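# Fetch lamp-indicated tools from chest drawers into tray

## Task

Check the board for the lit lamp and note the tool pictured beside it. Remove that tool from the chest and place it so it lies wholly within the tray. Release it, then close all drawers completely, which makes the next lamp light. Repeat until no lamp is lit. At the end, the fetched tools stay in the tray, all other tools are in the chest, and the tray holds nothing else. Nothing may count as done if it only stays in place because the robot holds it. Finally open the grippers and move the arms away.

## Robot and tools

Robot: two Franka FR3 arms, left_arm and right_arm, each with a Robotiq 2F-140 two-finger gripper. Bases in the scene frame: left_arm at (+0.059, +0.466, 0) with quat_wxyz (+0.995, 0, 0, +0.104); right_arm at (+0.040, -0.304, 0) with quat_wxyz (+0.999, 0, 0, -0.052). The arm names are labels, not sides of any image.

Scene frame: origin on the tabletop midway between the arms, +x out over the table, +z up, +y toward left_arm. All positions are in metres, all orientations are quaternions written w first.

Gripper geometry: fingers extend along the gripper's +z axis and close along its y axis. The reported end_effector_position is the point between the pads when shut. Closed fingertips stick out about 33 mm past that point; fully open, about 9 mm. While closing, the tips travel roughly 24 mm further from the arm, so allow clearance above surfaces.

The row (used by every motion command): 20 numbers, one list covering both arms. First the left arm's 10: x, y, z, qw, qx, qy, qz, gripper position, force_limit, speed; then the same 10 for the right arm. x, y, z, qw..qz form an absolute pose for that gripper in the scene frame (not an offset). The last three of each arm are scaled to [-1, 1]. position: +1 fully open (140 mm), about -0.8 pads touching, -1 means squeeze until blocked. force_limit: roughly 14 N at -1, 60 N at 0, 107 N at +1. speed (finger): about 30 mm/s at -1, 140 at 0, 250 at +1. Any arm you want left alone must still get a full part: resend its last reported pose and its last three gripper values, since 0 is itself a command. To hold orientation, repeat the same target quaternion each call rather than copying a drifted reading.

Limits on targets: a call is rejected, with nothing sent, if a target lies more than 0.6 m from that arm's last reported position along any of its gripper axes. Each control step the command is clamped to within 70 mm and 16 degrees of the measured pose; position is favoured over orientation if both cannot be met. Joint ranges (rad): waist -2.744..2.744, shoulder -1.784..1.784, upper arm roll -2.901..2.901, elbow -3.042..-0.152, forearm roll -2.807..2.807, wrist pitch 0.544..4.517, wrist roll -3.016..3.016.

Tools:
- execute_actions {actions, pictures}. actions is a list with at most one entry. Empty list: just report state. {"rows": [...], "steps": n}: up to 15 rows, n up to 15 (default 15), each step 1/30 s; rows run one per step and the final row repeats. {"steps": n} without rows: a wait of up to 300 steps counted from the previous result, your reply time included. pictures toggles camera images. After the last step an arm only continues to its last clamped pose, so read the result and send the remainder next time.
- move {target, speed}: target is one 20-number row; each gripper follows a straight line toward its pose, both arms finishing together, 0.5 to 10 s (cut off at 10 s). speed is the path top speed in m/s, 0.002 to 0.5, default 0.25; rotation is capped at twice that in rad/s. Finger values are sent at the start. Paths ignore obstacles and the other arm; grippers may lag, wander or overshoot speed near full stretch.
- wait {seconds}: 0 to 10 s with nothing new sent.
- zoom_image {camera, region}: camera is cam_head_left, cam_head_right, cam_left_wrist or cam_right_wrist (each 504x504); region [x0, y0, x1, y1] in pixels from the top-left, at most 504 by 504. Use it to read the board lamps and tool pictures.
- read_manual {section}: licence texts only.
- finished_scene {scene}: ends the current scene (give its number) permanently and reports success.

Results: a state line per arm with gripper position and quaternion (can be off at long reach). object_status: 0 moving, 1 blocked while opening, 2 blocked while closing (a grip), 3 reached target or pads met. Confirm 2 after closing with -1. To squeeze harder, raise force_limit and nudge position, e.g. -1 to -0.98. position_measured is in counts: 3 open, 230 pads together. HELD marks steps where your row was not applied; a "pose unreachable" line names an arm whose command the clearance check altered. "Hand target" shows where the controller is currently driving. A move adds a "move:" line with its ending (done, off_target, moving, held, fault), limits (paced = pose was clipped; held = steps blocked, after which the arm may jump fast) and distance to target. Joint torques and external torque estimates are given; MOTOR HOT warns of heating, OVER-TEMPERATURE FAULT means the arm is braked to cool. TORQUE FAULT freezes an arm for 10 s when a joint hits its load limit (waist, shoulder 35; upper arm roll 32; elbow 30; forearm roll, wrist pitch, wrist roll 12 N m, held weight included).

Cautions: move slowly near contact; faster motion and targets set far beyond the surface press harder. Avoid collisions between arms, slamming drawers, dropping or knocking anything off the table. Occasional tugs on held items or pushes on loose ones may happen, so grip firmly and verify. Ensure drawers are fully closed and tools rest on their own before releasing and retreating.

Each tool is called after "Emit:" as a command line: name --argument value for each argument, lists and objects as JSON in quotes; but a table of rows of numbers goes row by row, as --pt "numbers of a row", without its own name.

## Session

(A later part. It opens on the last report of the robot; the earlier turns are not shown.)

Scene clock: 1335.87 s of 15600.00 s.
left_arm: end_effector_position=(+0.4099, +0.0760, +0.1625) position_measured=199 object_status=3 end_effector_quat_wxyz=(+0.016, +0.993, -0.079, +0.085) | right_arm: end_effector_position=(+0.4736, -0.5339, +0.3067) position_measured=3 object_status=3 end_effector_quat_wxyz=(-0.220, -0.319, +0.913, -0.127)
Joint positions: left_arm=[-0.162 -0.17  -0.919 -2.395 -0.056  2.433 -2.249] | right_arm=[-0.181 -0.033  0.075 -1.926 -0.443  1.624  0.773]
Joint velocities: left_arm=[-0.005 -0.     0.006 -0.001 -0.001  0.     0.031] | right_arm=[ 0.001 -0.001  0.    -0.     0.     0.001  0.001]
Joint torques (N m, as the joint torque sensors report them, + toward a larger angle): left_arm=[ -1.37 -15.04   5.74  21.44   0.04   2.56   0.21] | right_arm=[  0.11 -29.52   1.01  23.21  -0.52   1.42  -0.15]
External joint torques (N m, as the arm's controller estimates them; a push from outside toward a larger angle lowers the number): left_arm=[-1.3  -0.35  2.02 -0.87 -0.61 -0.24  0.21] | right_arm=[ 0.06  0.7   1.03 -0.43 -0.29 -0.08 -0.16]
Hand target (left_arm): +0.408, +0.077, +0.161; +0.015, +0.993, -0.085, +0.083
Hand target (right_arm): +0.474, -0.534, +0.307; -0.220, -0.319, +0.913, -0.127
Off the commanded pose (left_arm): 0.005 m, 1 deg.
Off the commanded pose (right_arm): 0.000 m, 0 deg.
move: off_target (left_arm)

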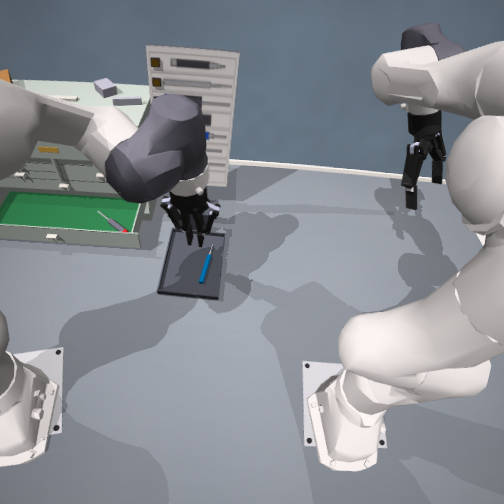

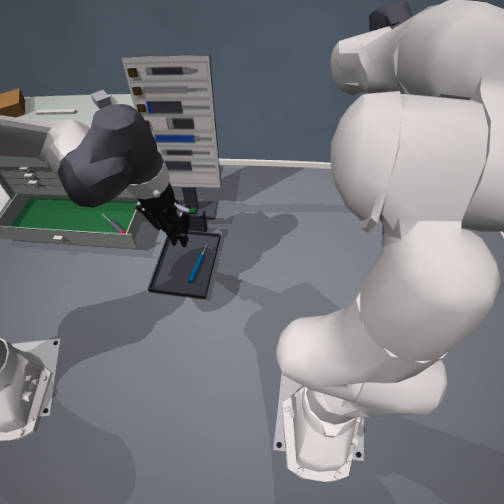

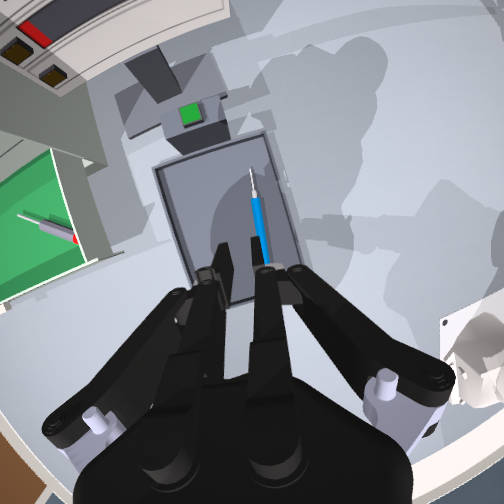

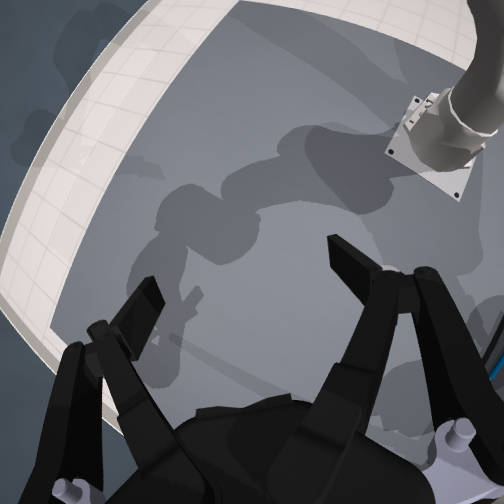

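Emit:
move --target '[0.40,0.477,0.14,0,0.9945,0,0.1045,-0.3,0,0,0.4736,-0.5339,0.3067,-0.220,-0.319,0.913,-0.127,1,0,0]' --speed 0.2

Emit:
move --target '[0.41,0.477,0.074,0,0.9945,0,0.1045,-0.3,0,0,0.4736,-0.5339,0.3067,-0.220,-0.319,0.913,-0.127,1,0,0]' --speed 0.08

Scene clock: 1354.00 s of 15600.00 s.
left_arm: end_effector_position=(+0.3960, +0.4643, +0.1385) position_measured=167 object_status=3 end_effector_quat_wxyz=(+0.018, +0.995, +0.005, +0.101) | right_arm: end_effector_position=(+0.4736, -0.5339, +0.3067) position_measured=3 object_status=3 end_effector_quat_wxyz=(-0.220, -0.319, +0.913, -0.127)
Joint positions: left_arm=[-0.225 -0.765  0.048 -3.038 -0.01   2.476 -1.552] | right_arm=[-0.181 -0.033  0.075 -1.926 -0.443  1.624  0.773]
Joint velocities: left_arm=[-0.005  0.     0.009  0.001  0.009  0.001  0.024] | right_arm=[ 0.     0.001 -0.001 -0.     0.001 -0.     0.001]
Joint torques (N m, as the joint torque sensors report them, + toward a larger angle): left_arm=[-0.39 -6.1   1.72 23.    1.26  3.39  0.22] | right_arm=[  0.14 -29.18   0.74  24.02  -0.52   1.46  -0.06]
External joint torques (N m, as the arm's controller estimates them; a push from outside toward a larger angle lowers the number): left_arm=[-0.41 -1.55  2.92  0.17  0.58  0.44  0.21] | right_arm=[ 0.25  0.88  0.92  0.47 -0.28 -0.02 -0.06]
Hand target (left_arm): +0.396, +0.464, +0.138; +0.017, +0.995, -0.002, +0.102
Hand target (right_arm): +0.474, -0.534, +0.307; -0.220, -0.319, +0.913, -0.127
Off the commanded pose (left_arm): 0.013 m, 2 deg.
Off the commanded pose (right_arm): 0.000 m, 0 deg.
After step 90, 12.33 s passed at rest.
move: off_target (left_arm)

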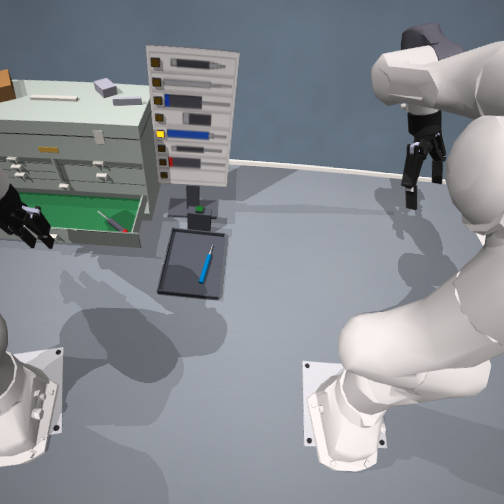

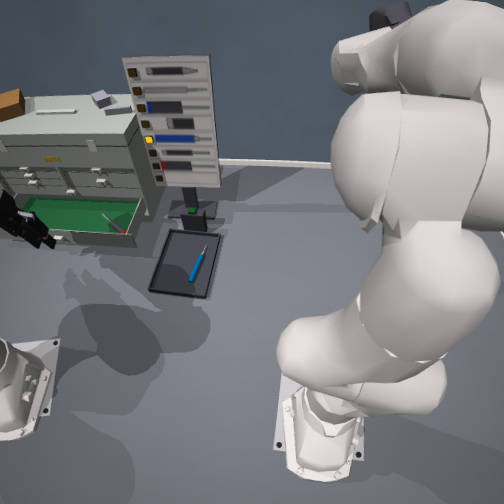

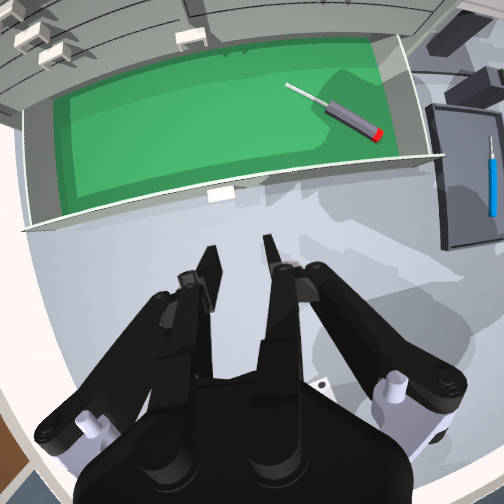

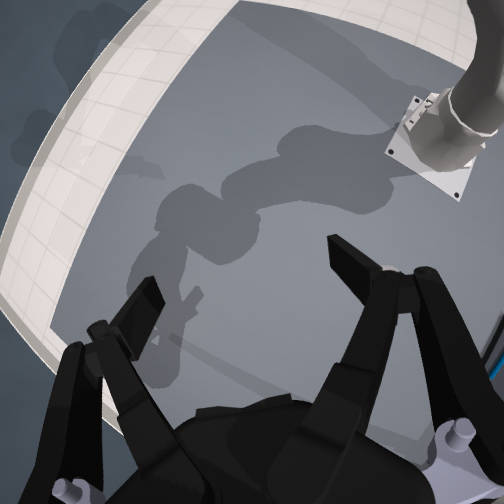

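Scene clock: 1355.53 s of 15600.00 s.
left_arm: end_effector_position=(+0.4095, +0.4794, +0.0753) position_measured=167 object_status=3 end_effector_quat_wxyz=(-0.003, +0.995, +0.000, +0.096) | right_arm: end_effector_position=(+0.4736, -0.5339, +0.3067) position_measured=3 object_status=3 end_effector_quat_wxyz=(-0.220, -0.319, +0.913, -0.127)
Joint positions: left_arm=[-0.198 -0.474  0.042 -3.053  0.045  2.772 -1.562] | right_arm=[-0.181 -0.033  0.075 -1.926 -0.443  1.624  0.773]
Joint velocities: left_arm=[ 0.001  0.     0.017 -0.001  0.019  0.012 -0.012] | right_arm=[ 0.     0.002 -0.001  0.001  0.    -0.001  0.002]
Joint torques (N m, as the joint torque sensors report them, + toward a larger angle): left_arm=[ -0.87 -10.37   1.72  19.38   1.14   3.56  -0.17] | right_arm=[ -0.35 -29.23   0.91  23.71  -0.55   1.5   -0.12]
External joint torques (N m, as the arm's controller estimates them; a push from outside toward a larger angle lowers the number): left_arm=[-0.88  0.    2.52  0.21  0.68  0.63 -0.18] | right_arm=[-0.35  0.85  0.98  0.14 -0.32  0.01 -0.12]
Hand target (left_arm): +0.410, +0.479, +0.075; -0.003, +0.995, +0.002, +0.098
Hand target (right_arm): +0.474, -0.534, +0.307; -0.220, -0.319, +0.913, -0.127
Off the commanded pose (left_arm): 0.003 m, 1 deg.
Off the commanded pose (right_arm): 0.000 m, 0 deg.
joint sent to its limit (left arm) — the command would take joint 4 (elbow) past its lower limit, so that joint was sent only as far as its limit.
move: done

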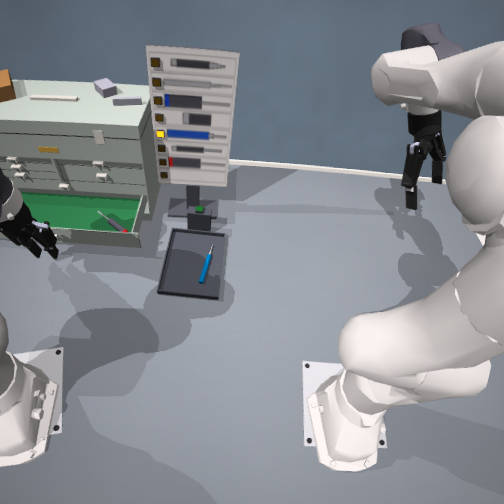

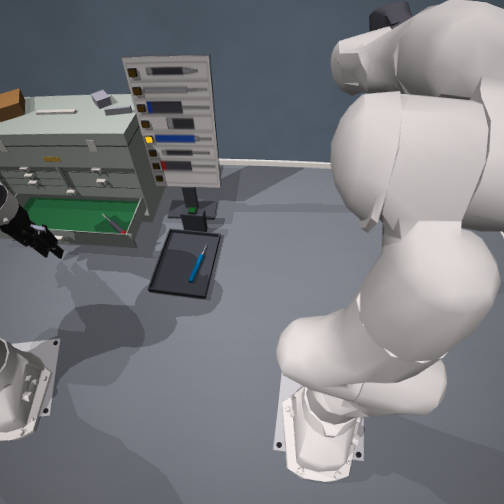

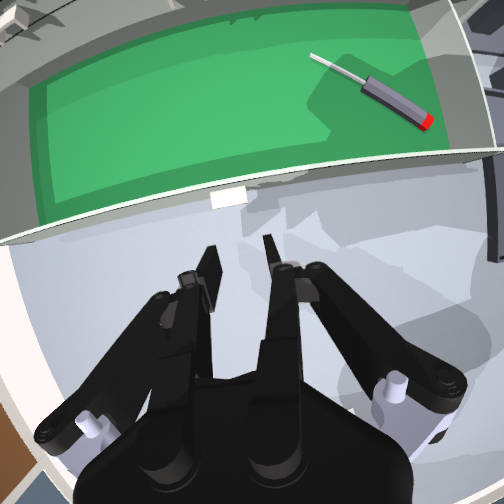

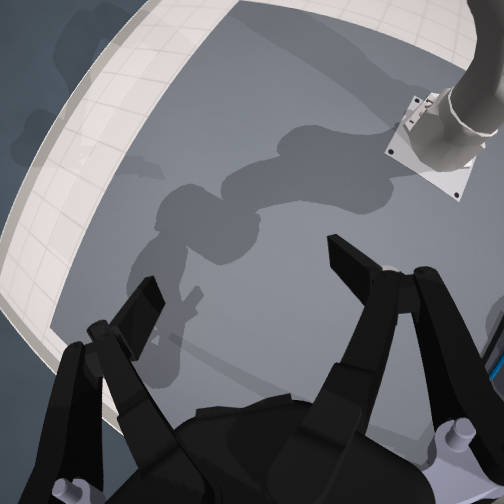

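Push in one go while tilting to 28°.

Emit:
move --target '[0.56,0.477,0.071,0,0.970,0,0.242,-0.3,0,0,0.4736,-0.5339,0.3067,-0.220,-0.319,0.913,-0.127,1,0,0]' --speed 0.05

Emit:
move --target '[0.600,0.477,0.070,0,0.970,0,0.242,-0.3,0,0,0.4736,-0.5339,0.3067,-0.220,-0.319,0.913,-0.127,1,0,0]' --speed 0.04

Emit:
move --target '[0.54,0.477,0.08,0,0.970,0,0.242,-0.3,0,0,0.4736,-0.5339,0.3067,-0.220,-0.319,0.913,-0.127,1,0,0]' --speed 0.1

Scene clock: 1370.77 s of 15600.00 s.
left_arm: end_effector_position=(+0.5541, +0.4804, +0.0652) position_measured=167 object_status=3 end_effector_quat_wxyz=(-0.006, +0.973, -0.006, +0.232) | right_arm: end_effector_position=(+0.4736, -0.5339, +0.3067) position_measured=3 object_status=3 end_effector_quat_wxyz=(-0.220, -0.319, +0.913, -0.127)
Joint positions: left_arm=[-0.264 -0.015  0.103 -2.847  0.063  3.301 -1.576] | right_arm=[-0.181 -0.033  0.075 -1.926 -0.443  1.624  0.773]
Joint velocities: left_arm=[-0.     0.01   0.015  0.002  0.051  0.019 -0.037] | right_arm=[-0.001 -0.    -0.001  0.     0.001 -0.     0.001]
Joint torques (N m, as the joint torque sensors report them, + toward a larger angle): left_arm=[  0.5  -24.8    2.31  20.04   0.52   5.01  -0.32] | right_arm=[  0.09 -29.74   0.88  23.64  -0.52   1.47  -0.15]
External joint torques (N m, as the arm's controller estimates them; a push from outside toward a larger angle lowers the number): left_arm=[ 0.5  -2.23  2.41  4.54  0.31  1.64 -0.33] | right_arm=[ 0.15  0.56  1.   -0.03 -0.29 -0.02 -0.16]
Hand target (left_arm): +0.561, +0.482, +0.071; -0.005, +0.970, +0.001, +0.242
Hand target (right_arm): +0.474, -0.534, +0.307; -0.220, -0.319, +0.913, -0.127
Off the commanded pose (left_arm): 0.009 m, 2 deg.
Off the commanded pose (right_arm): 0.000 m, 0 deg.
After step 90, 8.90 s passed at rest.
move: off_target (left_arm)

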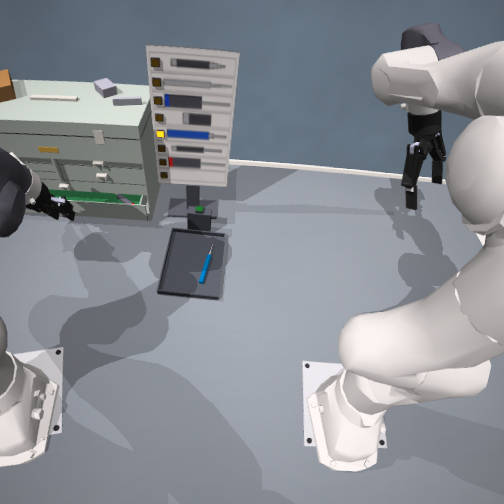

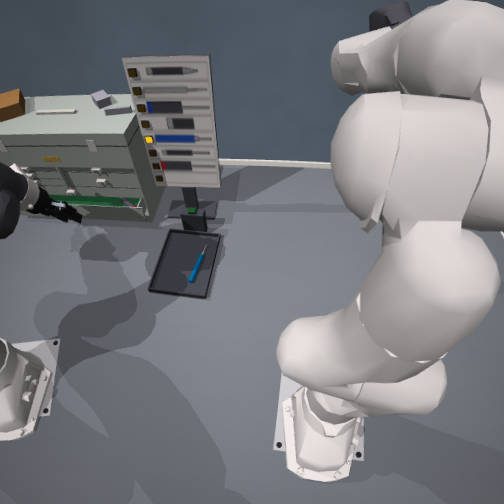

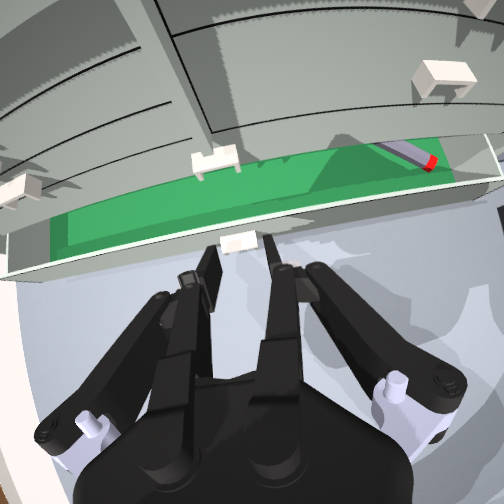

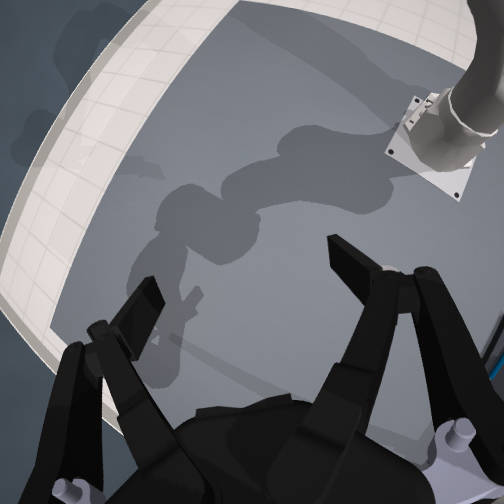

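Scene clock: 1372.23 s of 15600.00 s.
left_arm: end_effector_position=(+0.5949, +0.4792, +0.0654) position_measured=167 object_status=3 end_effector_quat_wxyz=(-0.005, +0.972, -0.003, +0.236) | right_arm: end_effector_position=(+0.4736, -0.5339, +0.3067) position_measured=3 object_status=3 end_effector_quat_wxyz=(-0.220, -0.319, +0.913, -0.127)
Joint positions: left_arm=[-0.156  0.074 -0.    -2.724  0.111  3.275 -1.628] | right_arm=[-0.181 -0.033  0.075 -1.926 -0.443  1.624  0.773]
Joint velocities: left_arm=[ 0.137  0.002 -0.125  0.004  0.026 -0.005 -0.025] | right_arm=[-0.001  0.001  0.    -0.     0.001  0.    -0.   ]
Joint torques (N m, as the joint torque sensors report them, + toward a larger angle): left_arm=[  0.07 -27.89  -1.44  19.66   0.99   4.43  -0.41] | right_arm=[ -0.16 -29.83   1.02  23.8   -0.5    1.49  -0.14]
External joint torques (N m, as the arm's controller estimates them; a push from outside toward a larger angle lowers the number): left_arm=[ 0.2  -1.46 -1.44  3.61  0.8   1.07 -0.42] | right_arm=[-0.22  0.26  1.03  0.24 -0.28 -0.01 -0.15]
Hand target (left_arm): +0.600, +0.478, +0.070; -0.003, +0.970, +0.000, +0.242
Hand target (right_arm): +0.474, -0.534, +0.307; -0.220, -0.319, +0.913, -0.127
Off the commanded pose (left_arm): 0.007 m, 1 deg.
Off the commanded pose (right_arm): 0.000 m, 0 deg.
move: off_target (left_arm)

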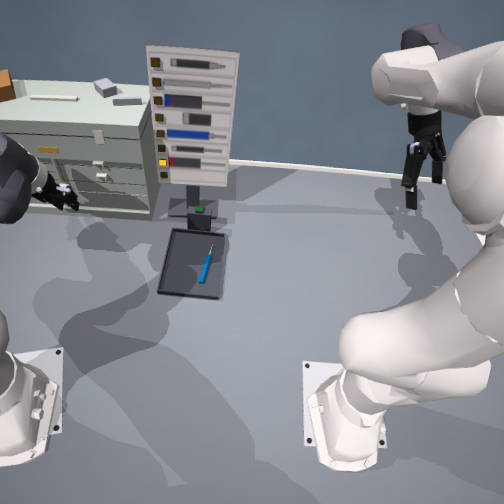

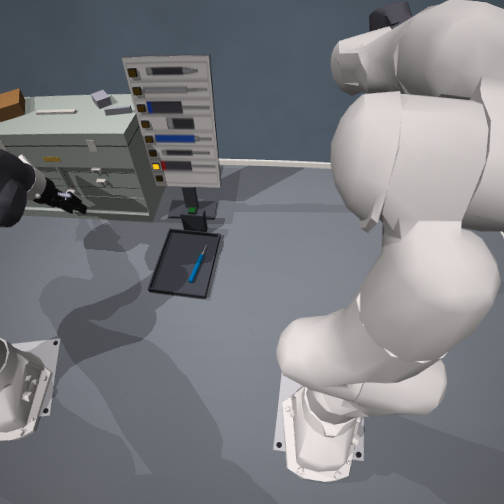

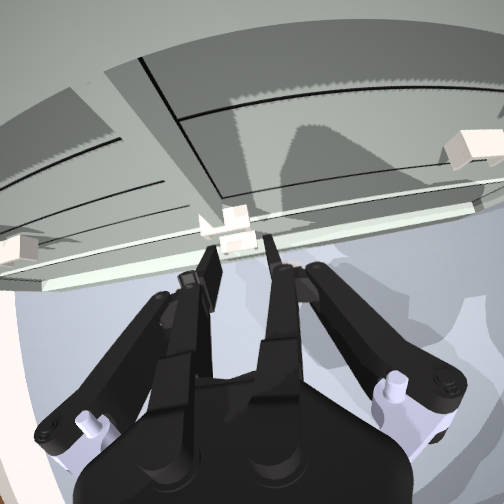

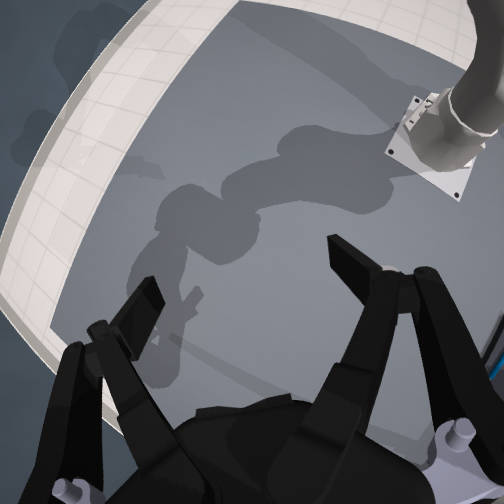

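Scene clock: 1373.17 s of 15600.00 s.
left_arm: end_effector_position=(+0.5403, +0.4774, +0.0792) position_measured=167 object_status=3 end_effector_quat_wxyz=(-0.003, +0.970, -0.003, +0.241) | right_arm: end_effector_position=(+0.4736, -0.5339, +0.3067) position_measured=3 object_status=3 end_effector_quat_wxyz=(-0.220, -0.319, +0.913, -0.127)
Joint positions: left_arm=[-0.192 -0.095  0.057 -2.903  0.163  3.297 -1.659] | right_arm=[-0.181 -0.033  0.075 -1.926 -0.443  1.624  0.773]
Joint velocities: left_arm=[-0.108 -0.004  0.127 -0.001  0.051 -0.001 -0.036] | right_arm=[-0.    -0.    -0.001  0.001  0.002 -0.001  0.   ]
Joint torques (N m, as the joint torque sensors report them, + toward a larger angle): left_arm=[ -2.18 -21.88   1.32  14.94   0.77   3.79  -0.15] | right_arm=[ -0.08 -29.77   1.    23.76  -0.53   1.49  -0.11]
External joint torques (N m, as the arm's controller estimates them; a push from outside toward a larger angle lowers the number): left_arm=[-2.15 -1.63  1.58 -1.02  0.63  0.43 -0.16] | right_arm=[-0.01  0.44  1.15  0.12 -0.3   0.   -0.12]
Hand target (left_arm): +0.540, +0.476, +0.080; -0.001, +0.970, +0.001, +0.242
Hand target (right_arm): +0.474, -0.534, +0.307; -0.220, -0.319, +0.913, -0.127
Off the commanded pose (left_arm): 0.001 m, 0 deg.
Off the commanded pose (right_arm): 0.000 m, 0 deg.
move: done

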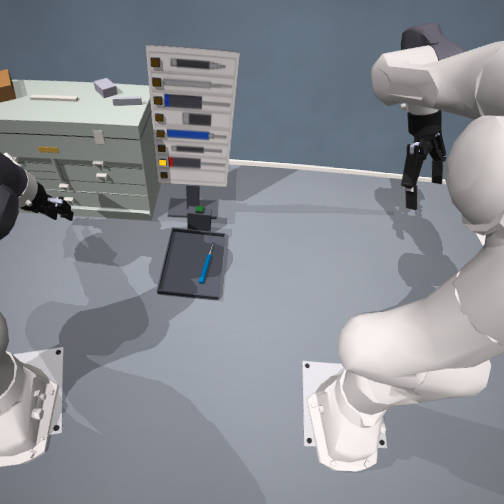

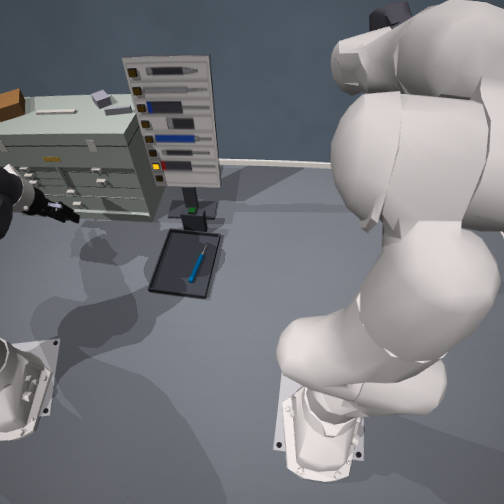

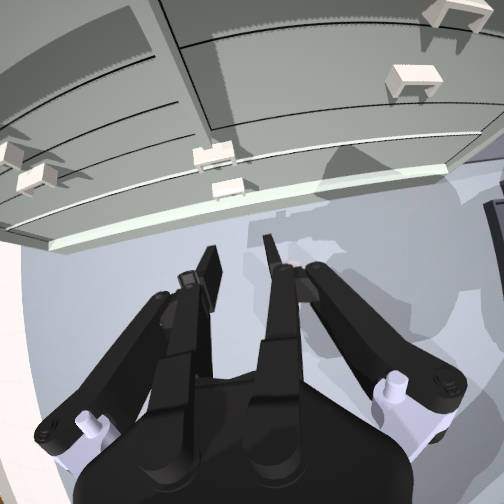

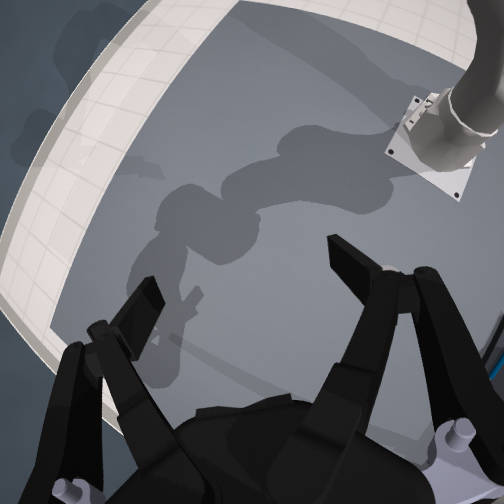

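Row 7 lit: red cap in C2. Reopen.

Emit:
move --target '[0.595,0.477,0.070,0,0.970,0,0.242,-0.3,0,0,0.4736,-0.5339,0.3067,-0.220,-0.319,0.913,-0.127,1,0,0]' --speed 0.04

Emit:
move --target '[0.595,0.477,0.070,0,0.970,0,0.242,-1,0,0,0.4736,-0.5339,0.3067,-0.220,-0.319,0.913,-0.127,1,0,0]' --speed 0.04

Emit:
move --target '[0.53,0.477,0.070,0,0.970,0,0.242,-1,0,0,0.4736,-0.5339,0.3067,-0.220,-0.319,0.913,-0.127,1,0,0]' --speed 0.05

Scene clock: 1393.17 s of 15600.00 s.
left_arm: end_effector_position=(+0.5949, +0.4777, +0.0711) position_measured=167 object_status=3 end_effector_quat_wxyz=(-0.004, +0.970, -0.004, +0.244) | right_arm: end_effector_position=(+0.4736, -0.5339, +0.3067) position_measured=3 object_status=3 end_effector_quat_wxyz=(-0.220, -0.319, +0.913, -0.127)
Joint positions: left_arm=[-0.171  0.06   0.035 -2.734  0.208  3.288 -1.705] | right_arm=[-0.181 -0.033  0.075 -1.926 -0.443  1.624  0.773]
Joint velocities: left_arm=[ 0.073  0.    -0.065  0.004  0.025 -0.006 -0.022] | right_arm=[-0.    -0.001  0.001 -0.     0.     0.    -0.   ]
Joint torques (N m, as the joint torque sensors report them, + toward a larger angle): left_arm=[  1.53 -25.36   0.21  18.35   0.73   3.19  -0.3 ] | right_arm=[ -0.18 -30.04   0.88  23.48  -0.52   1.47  -0.14]
External joint torques (N m, as the arm's controller estimates them; a push from outside toward a larger angle lowers the number): left_arm=[ 1.57  0.68  0.14  2.12  0.65 -0.18 -0.31] | right_arm=[-0.23  0.35  0.91 -0.23 -0.29 -0.03 -0.15]
Hand target (left_arm): +0.595, +0.478, +0.070; -0.003, +0.970, +0.000, +0.242
Hand target (right_arm): +0.474, -0.534, +0.307; -0.220, -0.319, +0.913, -0.127
Off the commanded pose (left_arm): 0.001 m, 1 deg.
Off the commanded pose (right_arm): 0.000 m, 0 deg.
After step 90, 15.33 s passed at rest.
move: done

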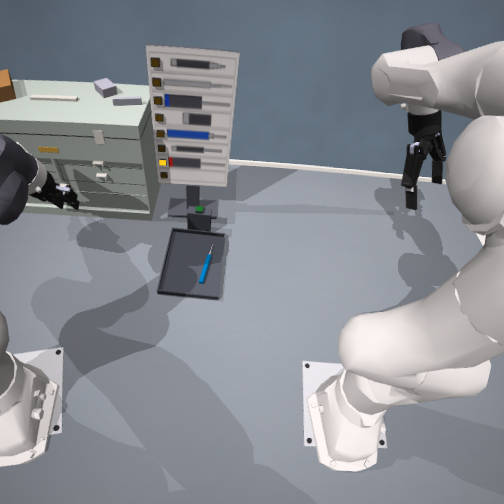

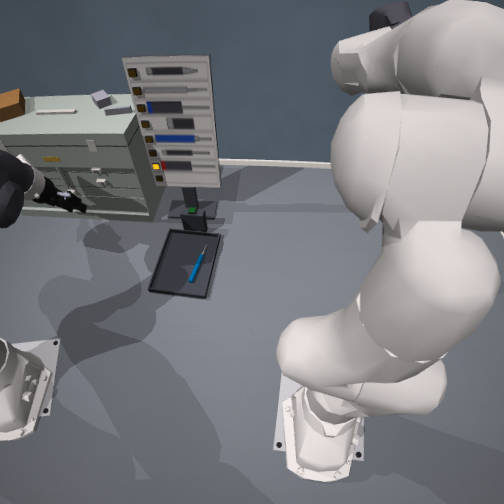

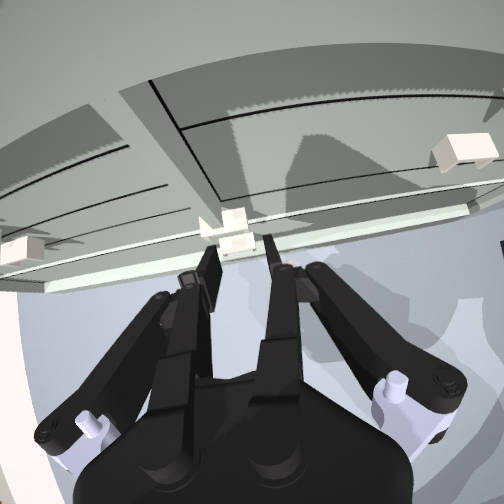

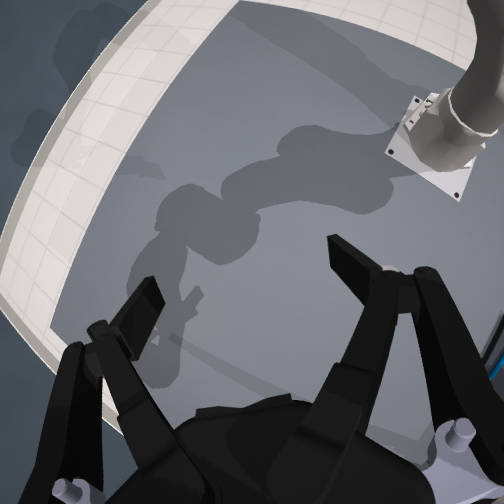

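Scene clock: 1393.87 s of 15600.00 s.
left_arm: end_effector_position=(+0.5951, +0.4782, +0.0712) position_measured=193 object_status=2 end_effector_quat_wxyz=(-0.003, +0.970, -0.003, +0.244) | right_arm: end_effector_position=(+0.4736, -0.5339, +0.3067) position_measured=3 object_status=3 end_effector_quat_wxyz=(-0.220, -0.319, +0.913, -0.127)
Joint positions: left_arm=[-0.127  0.06  -0.004 -2.733  0.219  3.288 -1.714] | right_arm=[-0.181 -0.033  0.075 -1.926 -0.443  1.624  0.773]
Joint velocities: left_arm=[ 0.063  0.001 -0.057 -0.001  0.016 -0.    -0.012] | right_arm=[ 0.001 -0.001 -0.     0.     0.     0.001  0.   ]
Joint torques (N m, as the joint torque sensors report them, + toward a larger angle): left_arm=[  0.54 -24.67  -1.33  18.66   0.64   3.05  -0.41] | right_arm=[ -0.12 -29.62   0.75  23.42  -0.49   1.48  -0.11]
External joint torques (N m, as the arm's controller estimates them; a push from outside toward a larger angle lowers the number): left_arm=[ 0.58  1.4  -1.34  2.48  0.58 -0.3  -0.41] | right_arm=[-0.17  0.71  0.78 -0.28 -0.27 -0.02 -0.12]
Hand target (left_arm): +0.595, +0.477, +0.070; -0.001, +0.970, +0.000, +0.242
Hand target (right_arm): +0.474, -0.534, +0.307; -0.220, -0.319, +0.913, -0.127
Off the commanded pose (left_arm): 0.002 m, 0 deg.
Off the commanded pose (right_arm): 0.000 m, 0 deg.
move: done

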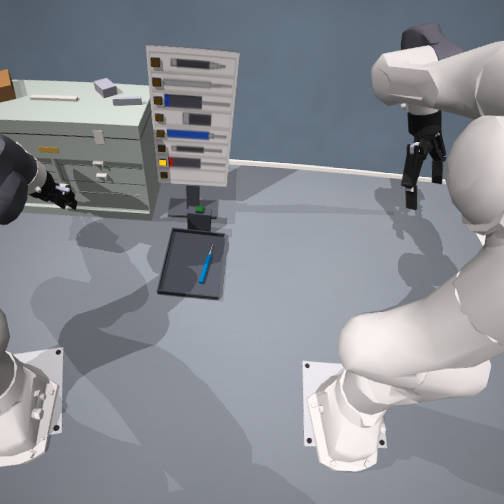

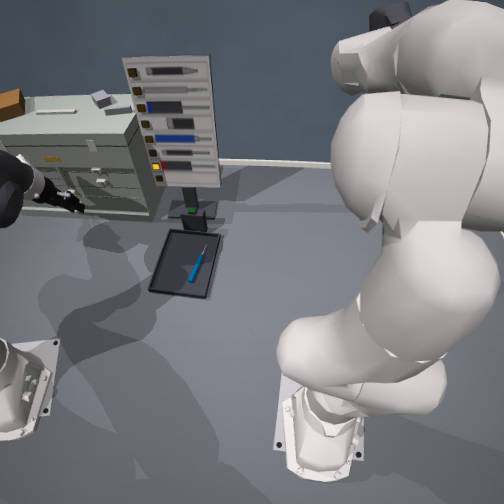

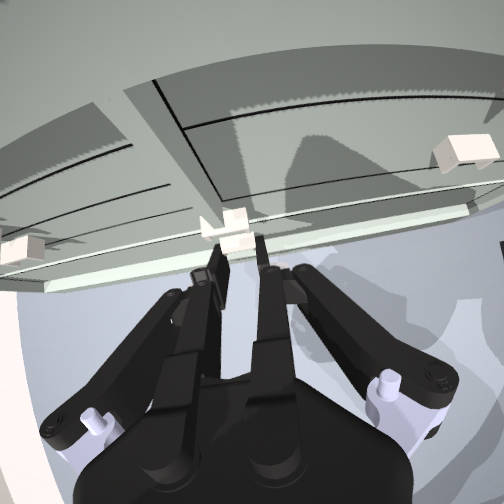

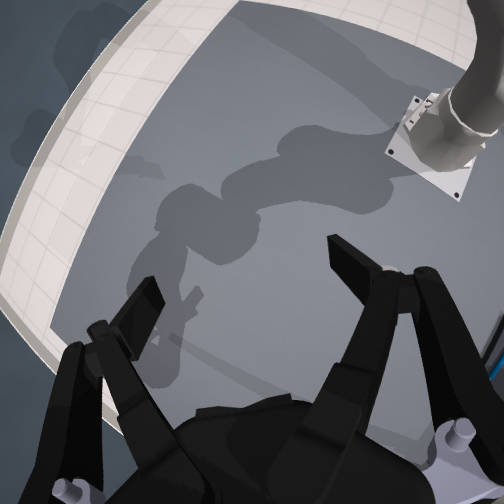

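Scene clock: 1395.47 s of 15600.00 s.
left_arm: end_effector_position=(+0.5320, +0.4797, +0.0710) position_measured=193 object_status=2 end_effector_quat_wxyz=(-0.000, +0.970, +0.002, +0.243) | right_arm: end_effector_position=(+0.4736, -0.5339, +0.3067) position_measured=3 object_status=3 end_effector_quat_wxyz=(-0.220, -0.319, +0.913, -0.127)
Joint positions: left_arm=[-0.121 -0.079  0.011 -2.927  0.218  3.342 -1.702] | right_arm=[-0.181 -0.033  0.075 -1.926 -0.443  1.624  0.773]
Joint velocities: left_arm=[ 0.001 -0.002  0.001 -0.005  0.001  0.004  0.005] | right_arm=[ 0.001  0.001 -0.001  0.001 -0.    -0.     0.001]
Joint torques (N m, as the joint torque sensors report them, + toward a larger angle): left_arm=[ -2.26 -21.09  -0.5   12.76   0.32   3.64  -0.15] | right_arm=[ -0.6  -29.49   1.03  23.96  -0.46   1.48  -0.12]
External joint torques (N m, as the arm's controller estimates them; a push from outside toward a larger angle lowers the number): left_arm=[-2.25 -0.88 -0.45 -2.46  0.25  0.28 -0.16] | right_arm=[-0.63  0.67  1.07  0.36 -0.23 -0.01 -0.13]
Hand target (left_arm): +0.530, +0.476, +0.070; +0.001, +0.970, +0.000, +0.242
Hand target (right_arm): +0.474, -0.534, +0.307; -0.220, -0.319, +0.913, -0.127
Off the commanded pose (left_arm): 0.004 m, 0 deg.
Off the commanded pose (right_arm): 0.000 m, 0 deg.
move: off_target (left_arm)

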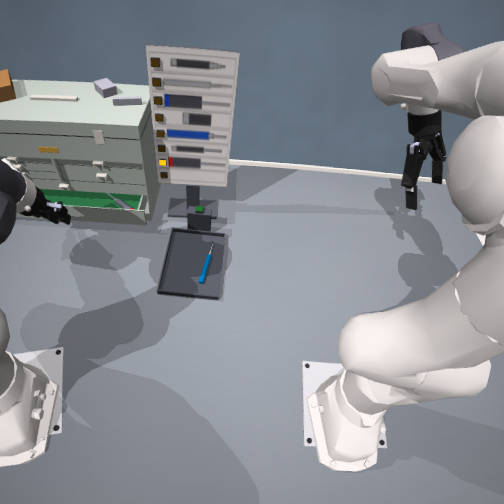

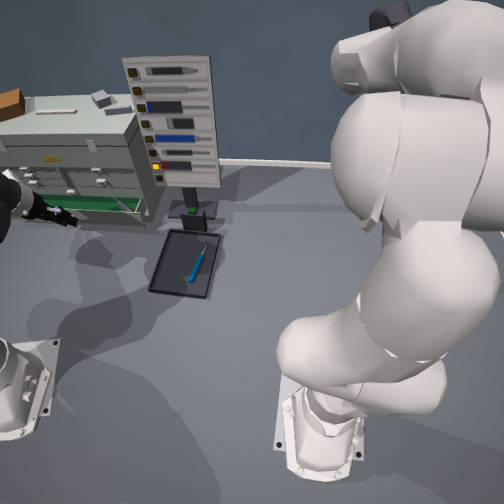

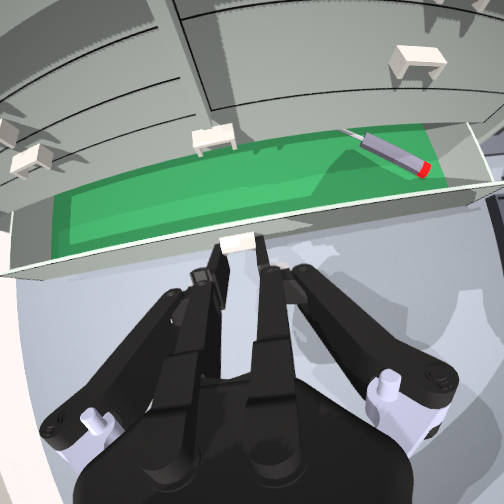

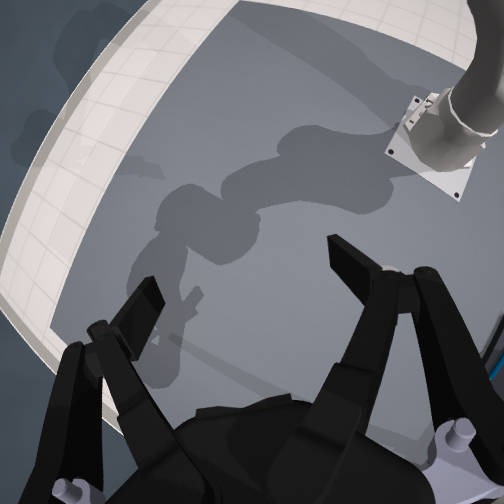

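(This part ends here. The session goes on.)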